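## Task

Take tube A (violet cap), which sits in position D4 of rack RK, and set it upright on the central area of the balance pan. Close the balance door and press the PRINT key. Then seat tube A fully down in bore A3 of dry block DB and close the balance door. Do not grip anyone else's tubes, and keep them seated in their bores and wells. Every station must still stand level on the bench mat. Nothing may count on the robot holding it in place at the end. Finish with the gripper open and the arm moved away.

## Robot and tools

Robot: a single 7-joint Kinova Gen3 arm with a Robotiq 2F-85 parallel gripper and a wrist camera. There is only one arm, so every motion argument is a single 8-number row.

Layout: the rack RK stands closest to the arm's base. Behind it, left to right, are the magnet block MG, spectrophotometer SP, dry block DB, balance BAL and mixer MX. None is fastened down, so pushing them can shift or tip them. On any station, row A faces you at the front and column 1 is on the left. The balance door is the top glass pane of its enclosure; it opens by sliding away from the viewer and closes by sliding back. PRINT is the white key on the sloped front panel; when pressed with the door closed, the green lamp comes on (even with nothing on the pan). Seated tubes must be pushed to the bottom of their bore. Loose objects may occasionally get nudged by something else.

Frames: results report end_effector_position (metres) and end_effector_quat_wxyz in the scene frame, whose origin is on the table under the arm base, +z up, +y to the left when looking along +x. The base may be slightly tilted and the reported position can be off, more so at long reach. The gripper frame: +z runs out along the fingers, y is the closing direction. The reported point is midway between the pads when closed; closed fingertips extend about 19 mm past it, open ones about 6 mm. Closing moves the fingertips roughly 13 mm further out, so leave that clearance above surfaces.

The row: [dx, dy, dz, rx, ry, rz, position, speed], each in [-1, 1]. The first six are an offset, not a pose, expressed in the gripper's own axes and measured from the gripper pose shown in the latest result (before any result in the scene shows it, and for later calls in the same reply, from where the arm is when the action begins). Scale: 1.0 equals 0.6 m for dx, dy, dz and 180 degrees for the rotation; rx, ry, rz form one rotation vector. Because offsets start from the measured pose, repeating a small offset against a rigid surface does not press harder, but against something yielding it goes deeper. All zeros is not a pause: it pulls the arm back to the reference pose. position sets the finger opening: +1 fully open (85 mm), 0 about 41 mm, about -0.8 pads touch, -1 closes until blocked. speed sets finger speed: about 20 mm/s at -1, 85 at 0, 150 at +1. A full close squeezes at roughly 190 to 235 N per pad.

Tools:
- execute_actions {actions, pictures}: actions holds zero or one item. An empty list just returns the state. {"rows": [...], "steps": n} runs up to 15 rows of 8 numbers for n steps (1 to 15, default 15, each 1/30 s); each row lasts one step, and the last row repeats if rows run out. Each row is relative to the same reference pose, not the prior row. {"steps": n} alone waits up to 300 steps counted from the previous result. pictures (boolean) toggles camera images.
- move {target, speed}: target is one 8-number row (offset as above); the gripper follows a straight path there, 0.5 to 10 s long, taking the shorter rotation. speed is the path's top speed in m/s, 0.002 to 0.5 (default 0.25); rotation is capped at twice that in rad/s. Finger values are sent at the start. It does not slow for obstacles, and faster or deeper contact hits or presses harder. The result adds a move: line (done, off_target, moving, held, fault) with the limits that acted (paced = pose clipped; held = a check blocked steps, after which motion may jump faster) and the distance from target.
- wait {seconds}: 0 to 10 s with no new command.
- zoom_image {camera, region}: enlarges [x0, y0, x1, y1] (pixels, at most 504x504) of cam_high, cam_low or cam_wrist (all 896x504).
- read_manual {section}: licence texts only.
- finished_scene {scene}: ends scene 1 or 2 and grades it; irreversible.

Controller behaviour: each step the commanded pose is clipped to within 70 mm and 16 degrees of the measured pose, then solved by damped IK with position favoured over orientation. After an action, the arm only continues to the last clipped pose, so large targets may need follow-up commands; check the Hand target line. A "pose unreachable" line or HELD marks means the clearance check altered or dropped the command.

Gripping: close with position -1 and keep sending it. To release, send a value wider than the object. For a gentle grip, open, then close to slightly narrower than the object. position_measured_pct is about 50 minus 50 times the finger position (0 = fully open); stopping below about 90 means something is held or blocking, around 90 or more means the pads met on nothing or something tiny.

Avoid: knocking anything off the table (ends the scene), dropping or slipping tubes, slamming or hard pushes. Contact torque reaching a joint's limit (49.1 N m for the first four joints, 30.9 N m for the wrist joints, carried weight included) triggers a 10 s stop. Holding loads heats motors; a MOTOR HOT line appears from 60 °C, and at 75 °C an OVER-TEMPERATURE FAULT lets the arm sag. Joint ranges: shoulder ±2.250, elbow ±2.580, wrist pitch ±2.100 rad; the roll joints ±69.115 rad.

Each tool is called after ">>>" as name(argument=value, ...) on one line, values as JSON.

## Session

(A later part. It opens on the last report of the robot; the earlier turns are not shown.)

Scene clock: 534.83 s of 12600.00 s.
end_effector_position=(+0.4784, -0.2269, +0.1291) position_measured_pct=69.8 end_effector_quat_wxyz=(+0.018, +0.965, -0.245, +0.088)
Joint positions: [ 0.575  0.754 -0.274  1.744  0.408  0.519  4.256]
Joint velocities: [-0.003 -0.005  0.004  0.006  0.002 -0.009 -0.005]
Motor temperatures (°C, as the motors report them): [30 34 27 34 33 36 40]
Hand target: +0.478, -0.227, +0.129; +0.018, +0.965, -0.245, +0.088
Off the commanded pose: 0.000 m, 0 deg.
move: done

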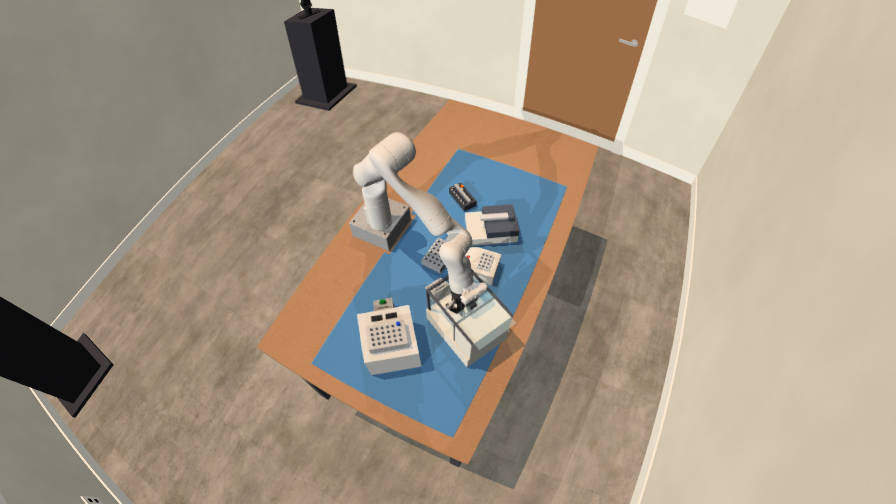

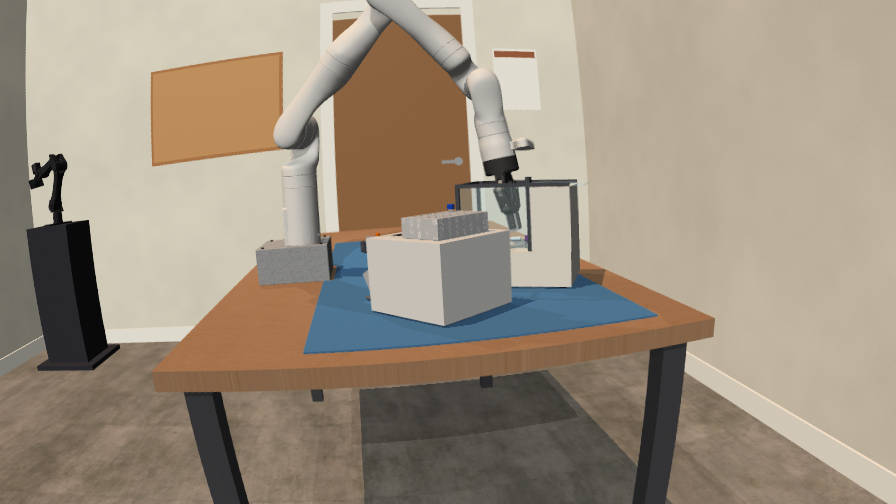

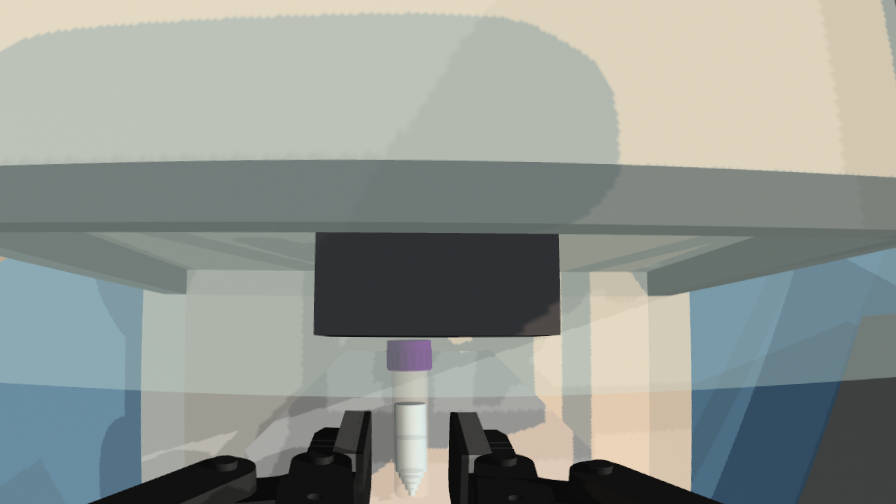

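>>> move(target=[-0.0075,0,0.0427,0,0,0,-0.4,0], speed=0.02)

>>> execute_actions(actions=[{"rows":[[0,0,0,0,0,0,-0.72,-0.5]],"steps":15}])

Scene clock: 542.77 s of 12600.00 s.
end_effector_position=(+0.4797, -0.2274, +0.1059) position_measured_pct=69.8 end_effector_quat_wxyz=(+0.018, +0.965, -0.245, +0.090)
Joint positions: [ 0.555  0.797 -0.245  1.753  0.429  0.459  4.234]
Joint velocities: [-0.002  0.     0.002 -0.001  0.003 -0.003 -0.003]
Motor temperatures (°C, as the motors report them): [30 34 27 34 33 36 40]
Hand target: +0.479, -0.227, +0.103; +0.018, +0.965, -0.245, +0.088
Off the commanded pose: 0.003 m, 0 deg.
move: done

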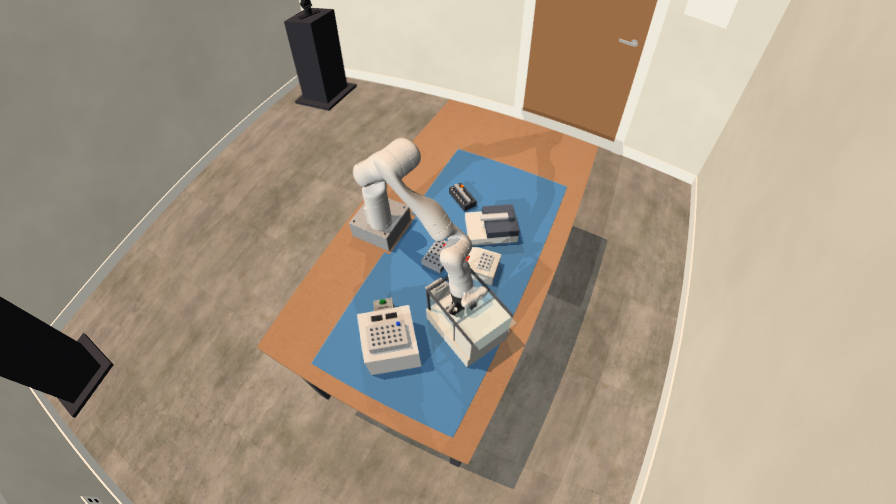

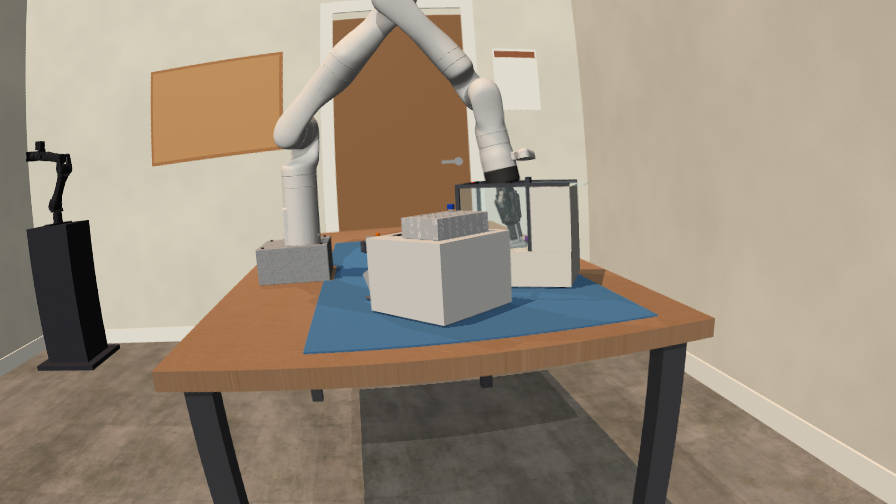

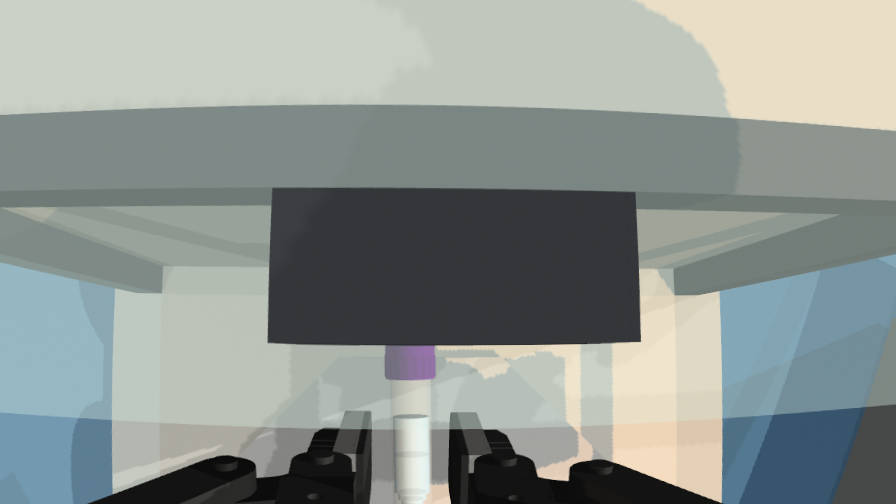

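Scene clock: 543.27 s of 12600.00 s.
end_effector_position=(+0.4800, -0.2281, +0.1067) position_measured_pct=82.5 end_effector_quat_wxyz=(+0.019, +0.965, -0.245, +0.091)
Joint positions: [ 0.555  0.796 -0.244  1.753  0.429  0.459  4.234]
Joint velocities: [ 0.    -0.    -0.    -0.002 -0.001 -0.    -0.   ]
Motor temperatures (°C, as the motors report them): [30 34 27 34 33 36 40]
Hand target: +0.480, -0.227, +0.106; +0.018, +0.965, -0.245, +0.090
Off the commanded pose: 0.001 m, 0 deg.
Steps of this call (steps 1 to 15: all 15 steps of this action). Readings (end_effector_position | what the end effector reports):
1: (+0.4798, -0.2275, +0.1062) | position_measured_pct=69.8
2: (+0.4799, -0.2277, +0.1067) | position_measured_pct=70.2
4: (+0.4801, -0.2279, +0.1067) | position_measured_pct=72.6
8: (+0.4800, -0.2280, +0.1066) | position_measured_pct=79.4
15: the state above

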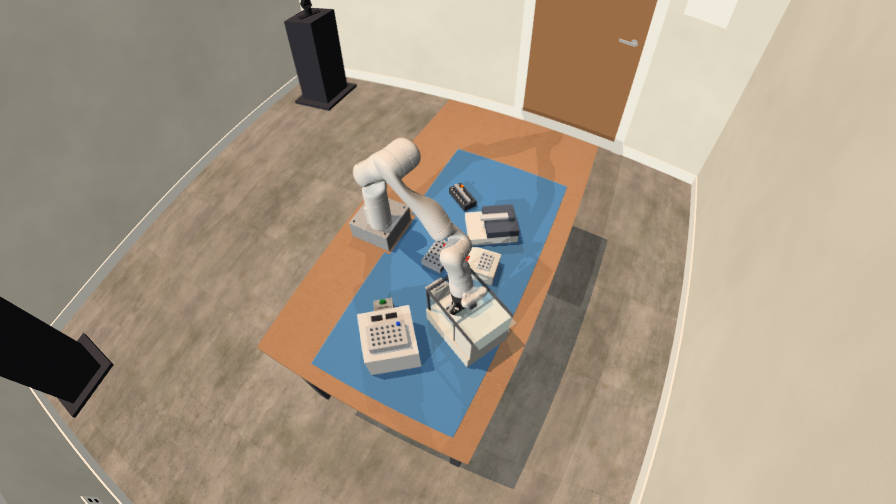

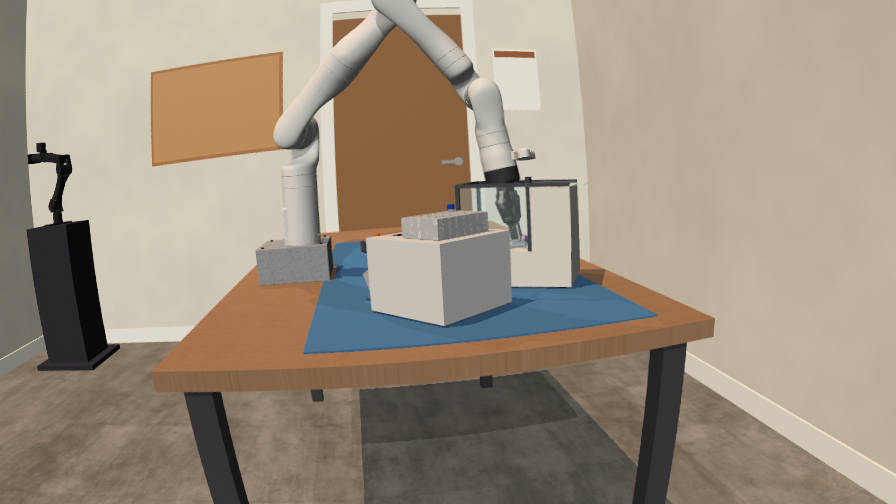

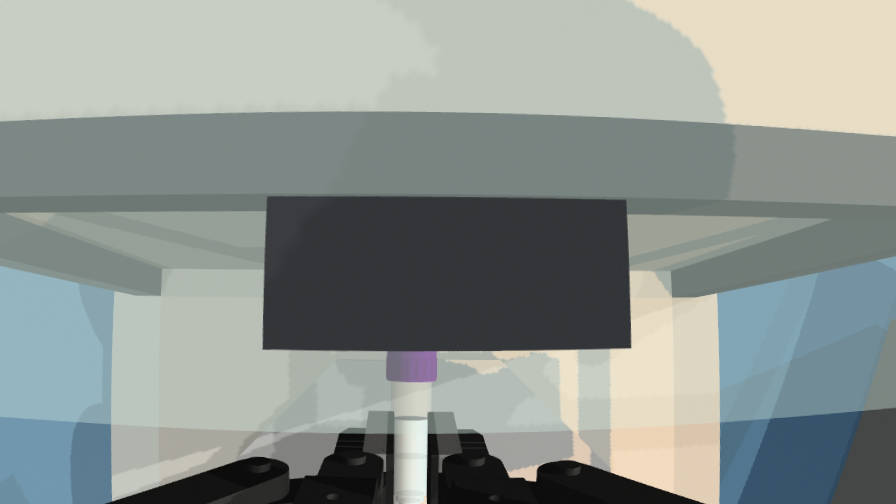

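>>> move(target=[-0.058,0,-0.013,0,0,0,-0.72,0], speed=0.02)

Scene clock: 549.97 s of 12600.00 s.
end_effector_position=(+0.4486, -0.2113, +0.1077) position_measured_pct=82.5 end_effector_quat_wxyz=(+0.019, +0.965, -0.245, +0.091)
Joint positions: [ 0.536  0.744 -0.216  1.88   0.444  0.379  4.195]
Joint velocities: [-0.002 -0.003  0.     0.003  0.    -0.004 -0.002]
Motor temperatures (°C, as the motors report them): [30 34 27 34 33 36 40]
Hand target: +0.449, -0.211, +0.108; +0.019, +0.965, -0.245, +0.091
Off the commanded pose: 0.000 m, 0 deg.
move: done

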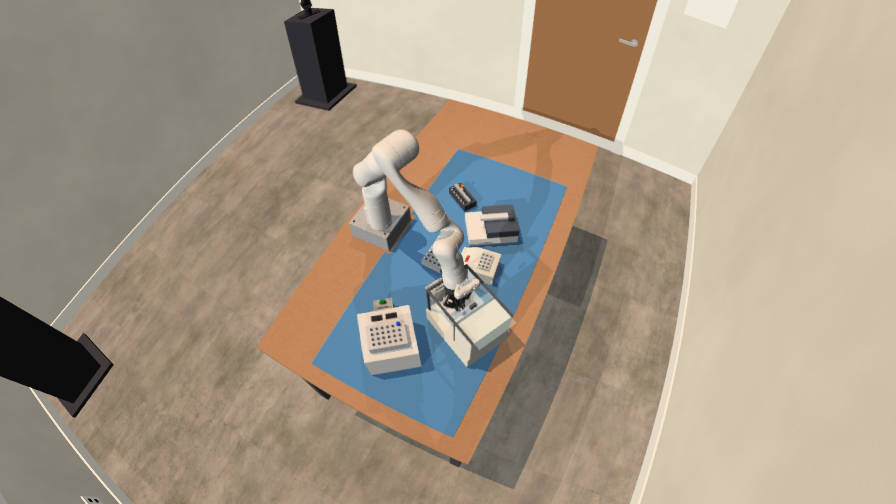

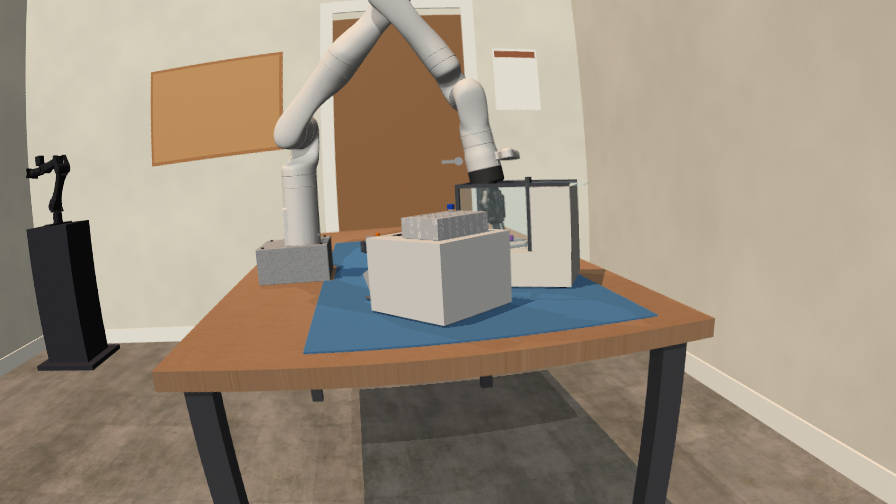

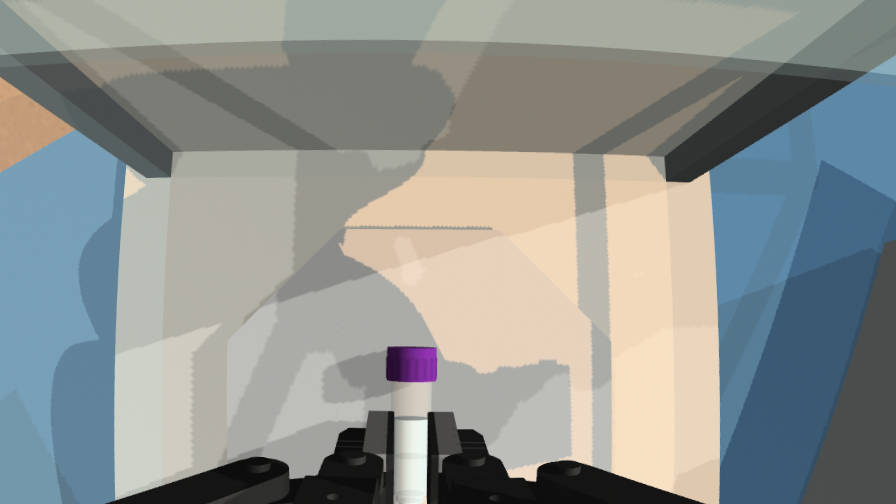

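>>> move(target=[0,0,0,0,0,0,-0.4,0], speed=0.02)

>>> move(target=[0.031,0,0.003,0,-0.05,0,-0.4,0], speed=0.02)

Scene clock: 560.27 s of 12600.00 s.
end_effector_position=(+0.4486, -0.2113, +0.1078) position_measured_pct=69.8 end_effector_quat_wxyz=(+0.019, +0.965, -0.245, +0.091)
Joint positions: [ 0.536  0.744 -0.216  1.88   0.444  0.379  4.195]
Joint velocities: [ 0.     0.    -0.    -0.002  0.     0.    -0.   ]
Motor temperatures (°C, as the motors report them): [30 34 27 34 33 36 40]
Hand target: +0.449, -0.211, +0.108; +0.019, +0.965, -0.245, +0.091
Off the commanded pose: 0.000 m, 0 deg.
move: done

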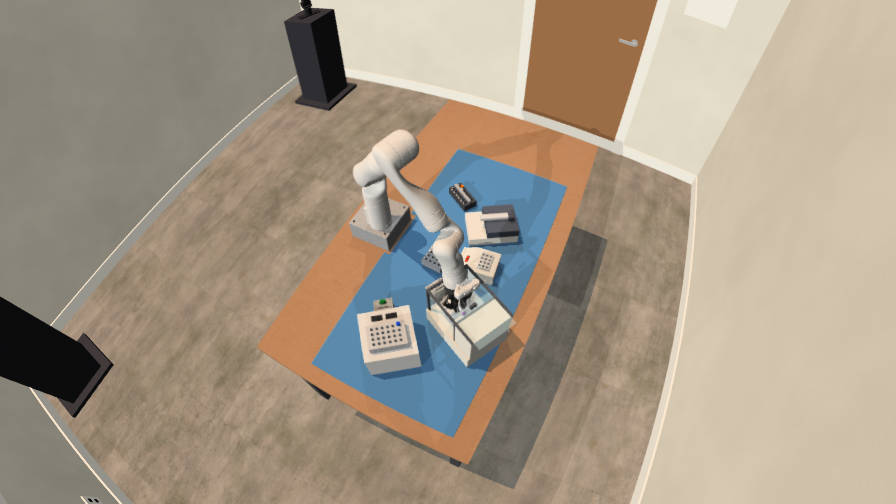

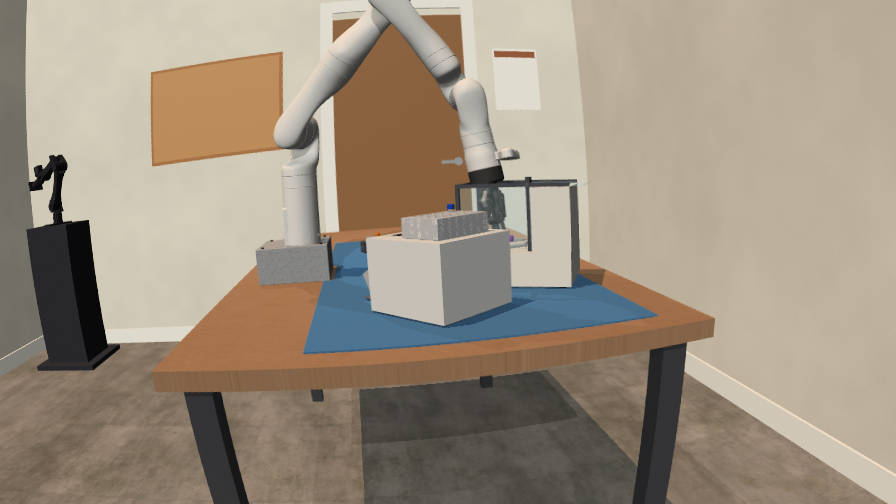

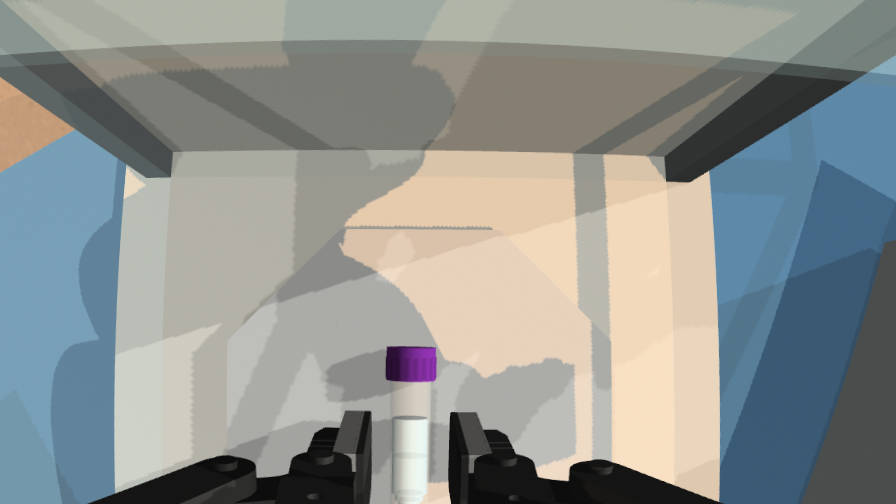

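Scene clock: 564.43 s of 12600.00 s.
end_effector_position=(+0.4651, -0.2199, +0.1096) position_measured_pct=69.8 end_effector_quat_wxyz=(-0.000, +0.969, -0.246, +0.015)
Joint positions: [ 0.599  0.835 -0.319  1.63   0.359  0.708  4.318]
Joint velocities: [ 0.001  0.003 -0.001 -0.006 -0.003  0.006  0.003]
Motor temperatures (°C, as the motors report them): [30 34 27 34 33 36 40]
Hand target: +0.465, -0.220, +0.110; -0.000, +0.969, -0.246, +0.015
Off the commanded pose: 0.000 m, 0 deg.
move: done

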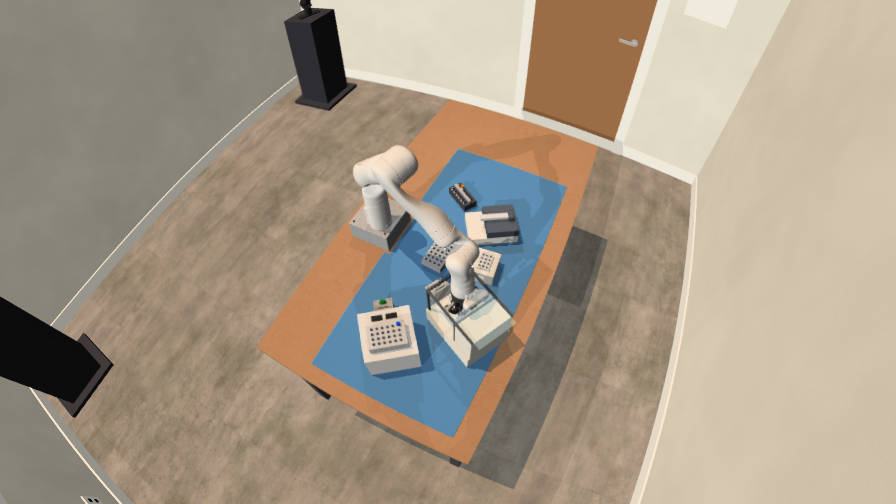

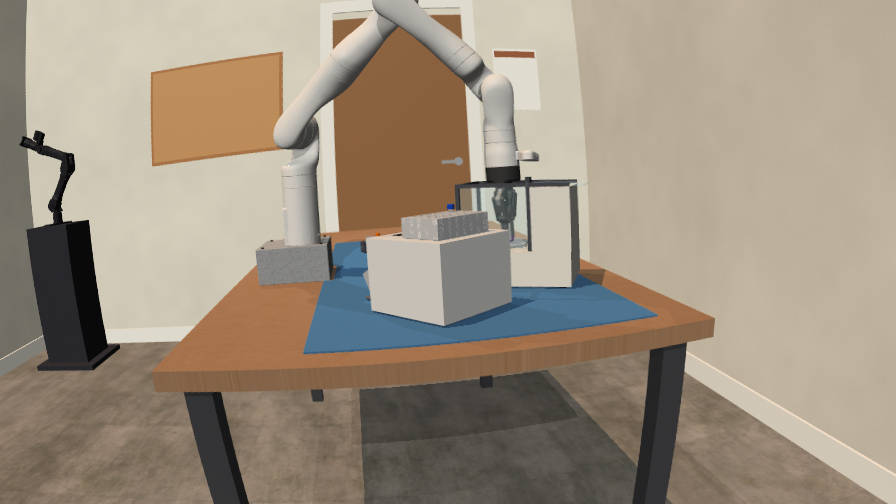

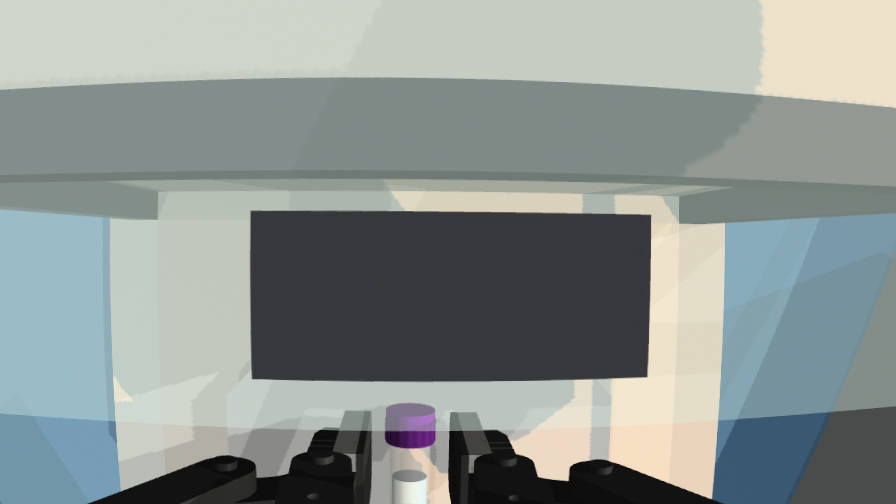

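>>> move(target=[0.006,0,0.005,0,0,0,-0.4,0], speed=0.02)

>>> execute_actions(actions=[{"rows":[[0,0,0,0,0,0,-0.75,-0.5]],"steps":15}])

Scene clock: 569.27 s of 12600.00 s.
end_effector_position=(+0.4683, -0.2217, +0.1069) position_measured_pct=69.8 end_effector_quat_wxyz=(-0.000, +0.969, -0.246, +0.015)
Joint positions: [ 0.598  0.845 -0.318  1.617  0.36   0.71   4.32 ]
Joint velocities: [-0.     0.002  0.001 -0.001 -0.002  0.001 -0.   ]
Motor temperatures (°C, as the motors report them): [30 35 27 34 33 36 40]
Hand target: +0.468, -0.222, +0.107; -0.000, +0.969, -0.246, +0.015
Off the commanded pose: 0.000 m, 0 deg.
move: done

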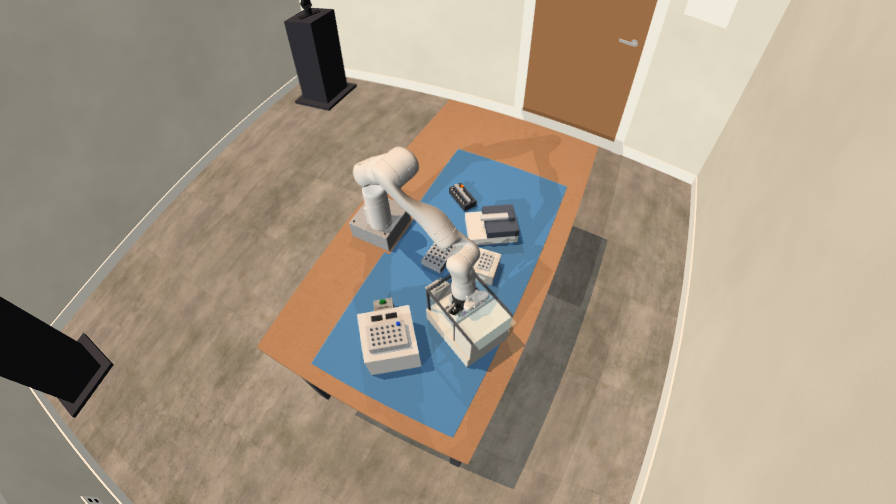

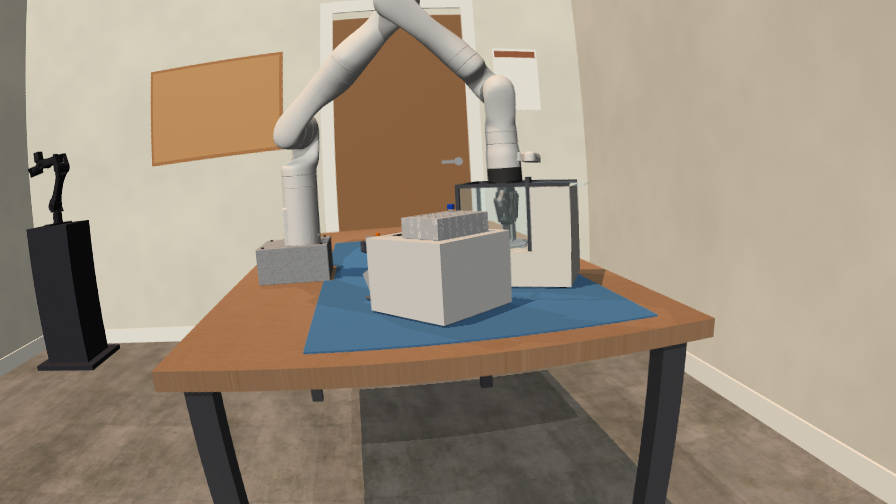

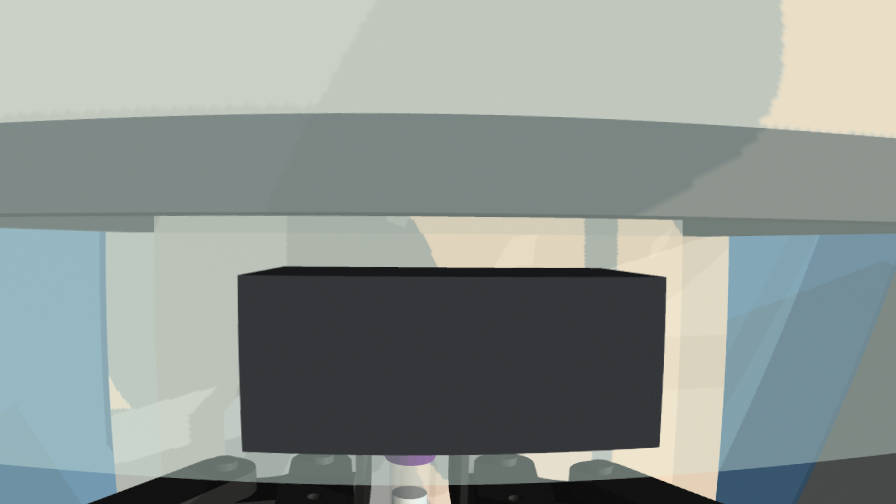

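Scene clock: 569.77 s of 12600.00 s.
end_effector_position=(+0.4684, -0.2217, +0.1070) position_measured_pct=82.5 end_effector_quat_wxyz=(-0.000, +0.969, -0.246, +0.015)
Joint positions: [ 0.598  0.845 -0.318  1.617  0.36   0.71   4.32 ]
Joint velocities: [-0.    -0.    -0.001  0.     0.001 -0.002  0.   ]
Motor temperatures (°C, as the motors report them): [30 35 27 34 33 36 40]
Hand target: +0.468, -0.222, +0.107; -0.000, +0.969, -0.246, +0.015
Off the commanded pose: 0.000 m, 0 deg.
Steps of this call (steps 1 to 15: all 15 steps of this action). Readings (end_effector_position | what the end effector reports):
1: (+0.4683, -0.2217, +0.1069) | position_measured_pct=69.8
2: (+0.4683, -0.2217, +0.1069) | position_measured_pct=70.2
4: (+0.4683, -0.2217, +0.1069) | position_measured_pct=72.6
8: (+0.4683, -0.2217, +0.1069) | position_measured_pct=79.4
15: the state above

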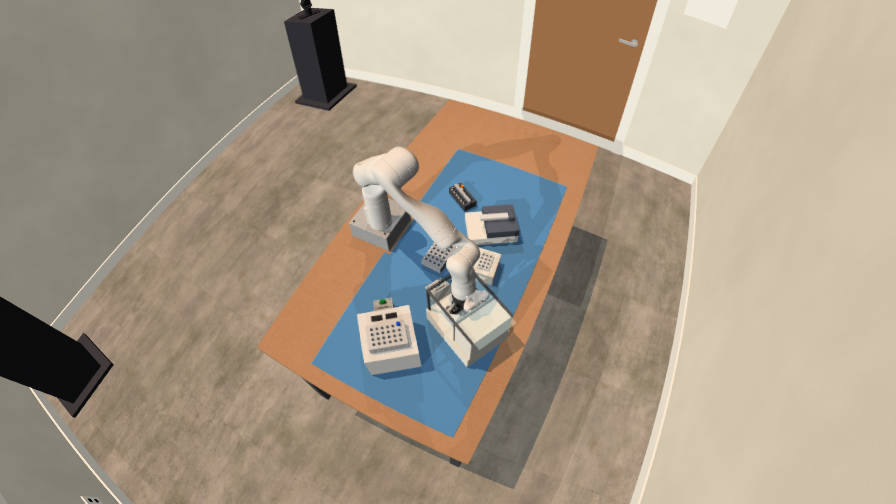

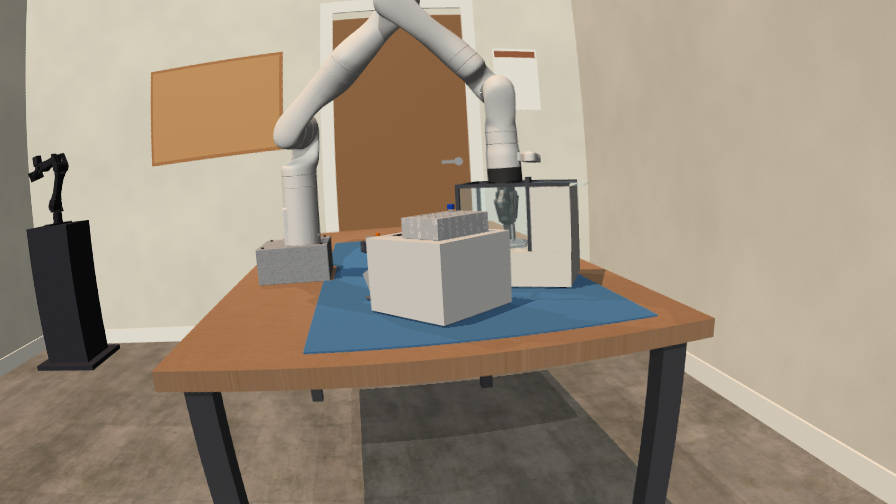

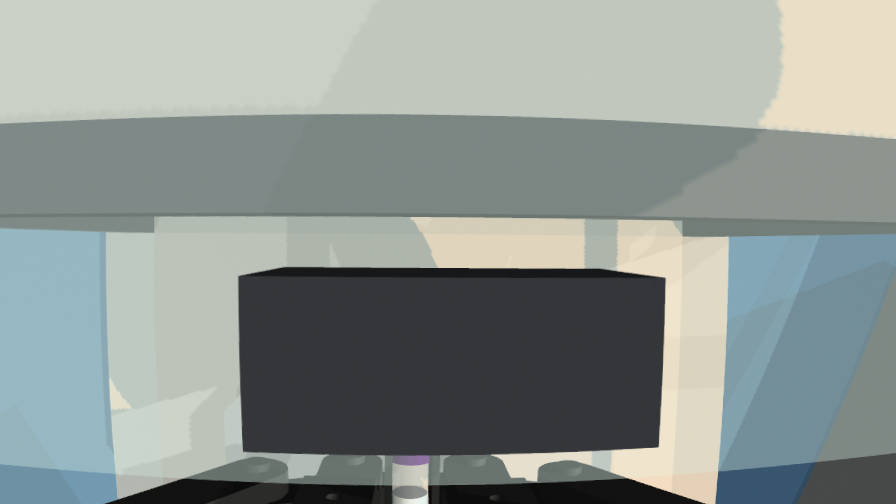

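>>> move(target=[0,0,0.007,0,0,0,-0.55,0], speed=0.01)

>>> execute_actions(actions=[{"rows":[[0,0,0,0,0,0,-0.75,-0.5]],"steps":15}], pictures=false)

>>> move(target=[0,0,-0.33,0,0,0,-0.75,0], speed=0.08)

Scene clock: 577.67 s of 12600.00 s.
end_effector_position=(+0.4694, -0.2221, +0.1054) position_measured_pct=77.8 end_effector_quat_wxyz=(+0.000, +0.969, -0.246, +0.017)
Joint positions: [ 0.596  0.848 -0.315  1.618  0.363  0.703  4.317]
Joint velocities: [-0.    -0.     0.001  0.002  0.001 -0.001  0.001]
Motor temperatures (°C, as the motors report them): [30 35 27 34 33 36 40]
Hand target: +0.468, -0.222, +0.103; -0.000, +0.969, -0.246, +0.015
Off the commanded pose: 0.003 m, 0 deg.
move: done

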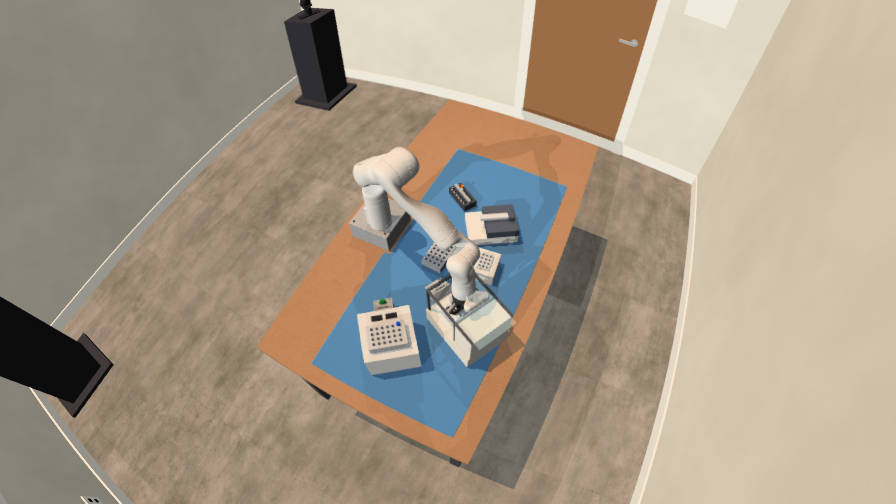

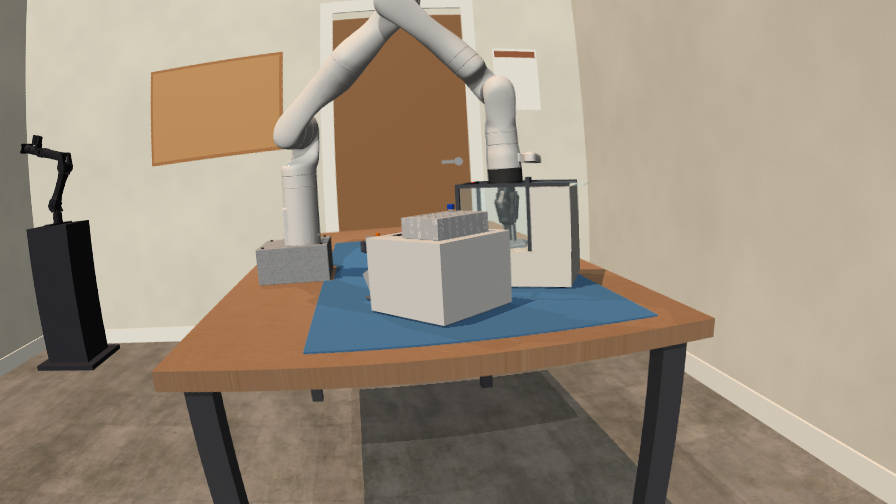

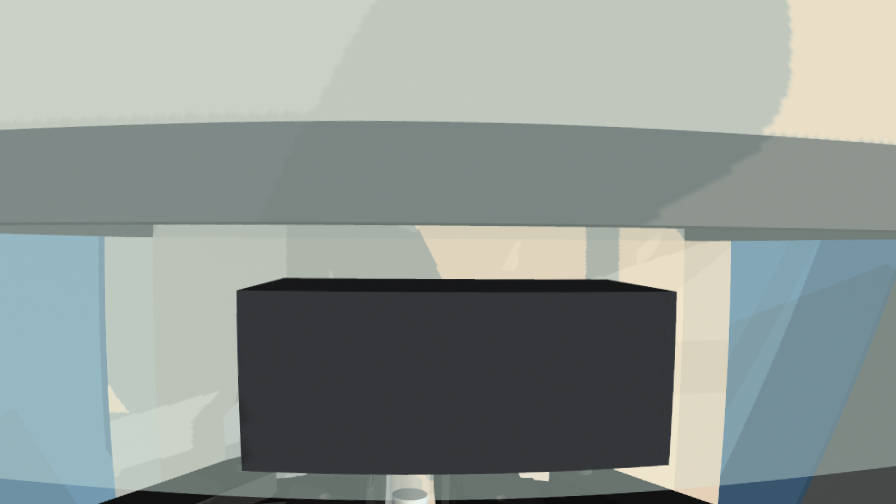

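Scene clock: 578.17 s of 12600.00 s.
end_effector_position=(+0.4699, -0.2224, +0.1061) position_measured_pct=82.5 end_effector_quat_wxyz=(+0.001, +0.969, -0.246, +0.017)
Joint positions: [ 0.596  0.846 -0.315  1.617  0.363  0.703  4.317]
Joint velocities: [ 0.     0.     0.001 -0.    -0.001  0.001 -0.   ]
Motor temperatures (°C, as the motors report them): [30 35 27 34 33 36 40]
Hand target: +0.469, -0.222, +0.105; +0.000, +0.969, -0.246, +0.017
Off the commanded pose: 0.001 m, 0 deg.
Steps of this call (steps 1 to 15: all 15 steps of this action). Readings (end_effector_position | what the end effector reports):
1: (+0.4695, -0.2222, +0.1057) | position_measured_pct=77.8
2: (+0.4697, -0.2223, +0.1060) | position_measured_pct=77.8
4: (+0.4699, -0.2224, +0.1061) | position_measured_pct=79.8
8: (+0.4699, -0.2224, +0.1061) | position_measured_pct=82.1
15: the state above

Scene clock: 581.27 s of 12600.00 s.
end_effector_position=(+0.4628, -0.2202, +0.3036) position_measured_pct=82.5 end_effector_quat_wxyz=(+0.000, +0.969, -0.246, +0.017)
Joint positions: [ 0.653  0.559 -0.407  1.429  0.229  1.168  4.427]
Joint velocities: [ 0.    -0.002  0.001 -0.003  0.001  0.003  0.002]
Motor temperatures (°C, as the motors report them): [30 35 27 34 33 36 40]
Hand target: +0.463, -0.220, +0.304; +0.000, +0.969, -0.246, +0.017
Off the commanded pose: 0.001 m, 0 deg.
move: done

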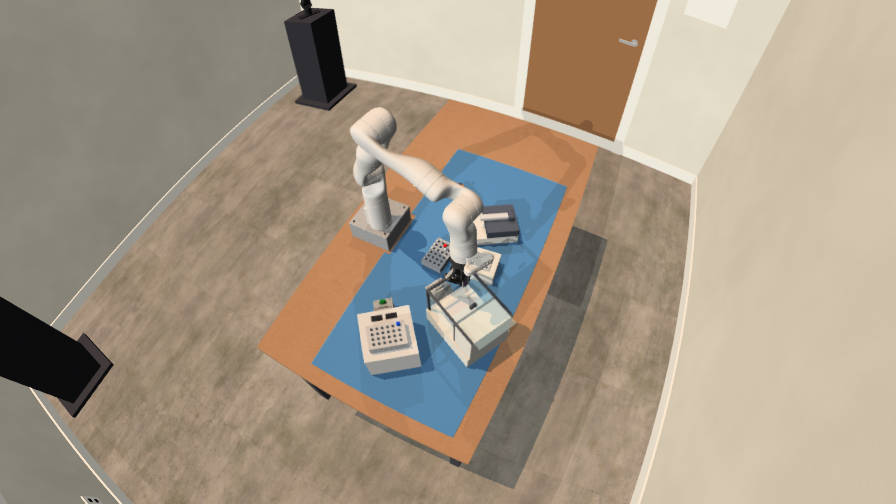

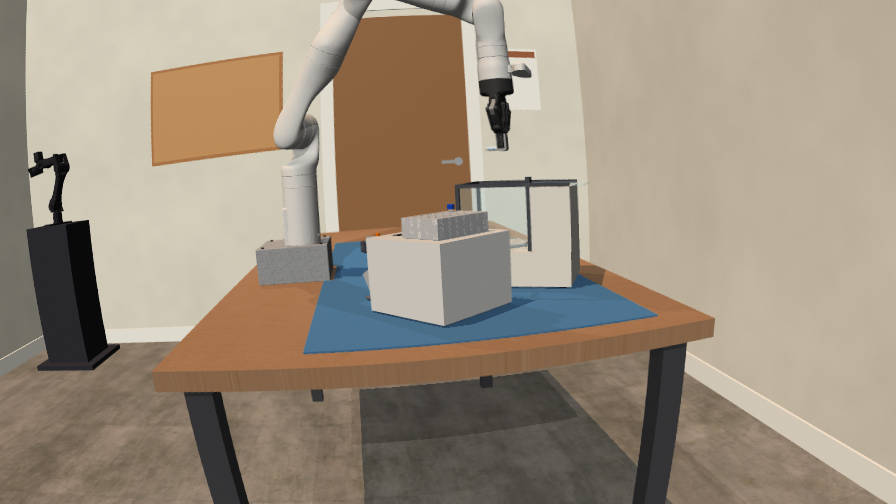

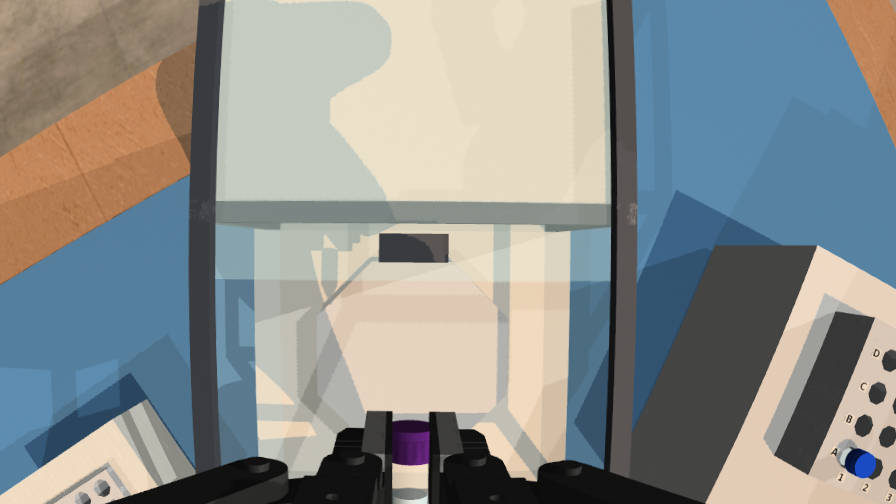

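>>> move(target=[0.128,0,0,0,0.5,0,-0.75,0], speed=0.1)

Scene clock: 604.30 s of 12600.00 s.
end_effector_position=(+0.5308, -0.2577, +0.3072) position_measured_pct=82.5 end_effector_quat_wxyz=(+0.173, +0.672, -0.174, +0.698)
Joint positions: [-0.122  1.154  0.594  2.397 -0.328 -1.737  4.088]
Joint velocities: [ 0.004  0.013 -0.005 -0.004 -0.006 -0.007 -0.001]
Motor temperatures (°C, as the motors report them): [30 35 27 34 33 36 40]
Hand target: +0.531, -0.258, +0.307; +0.173, +0.672, -0.174, +0.698
Off the commanded pose: 0.001 m, 0 deg.
move: done

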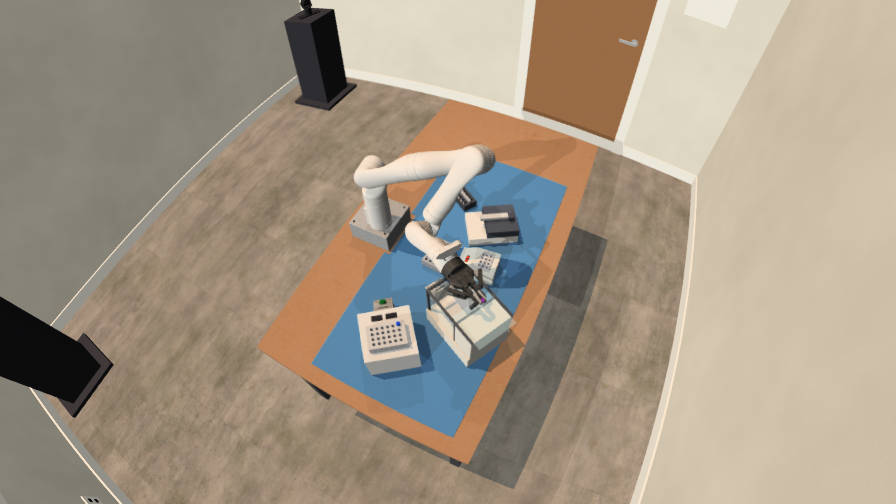

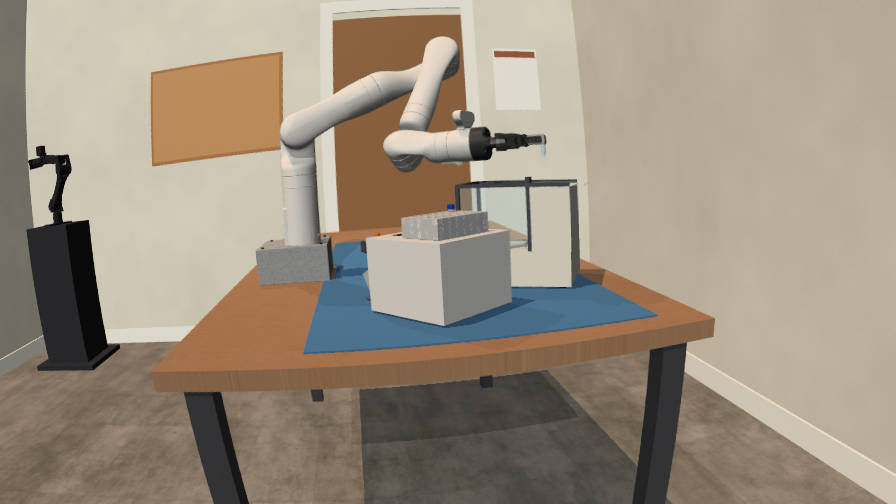

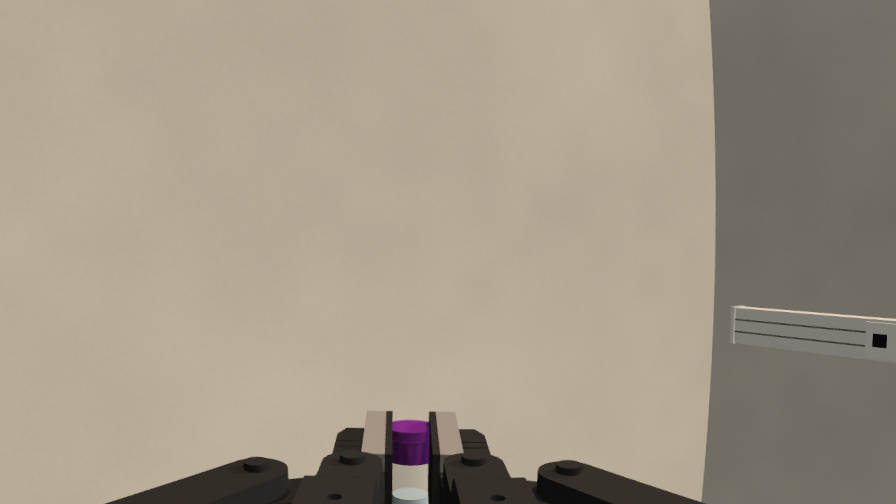

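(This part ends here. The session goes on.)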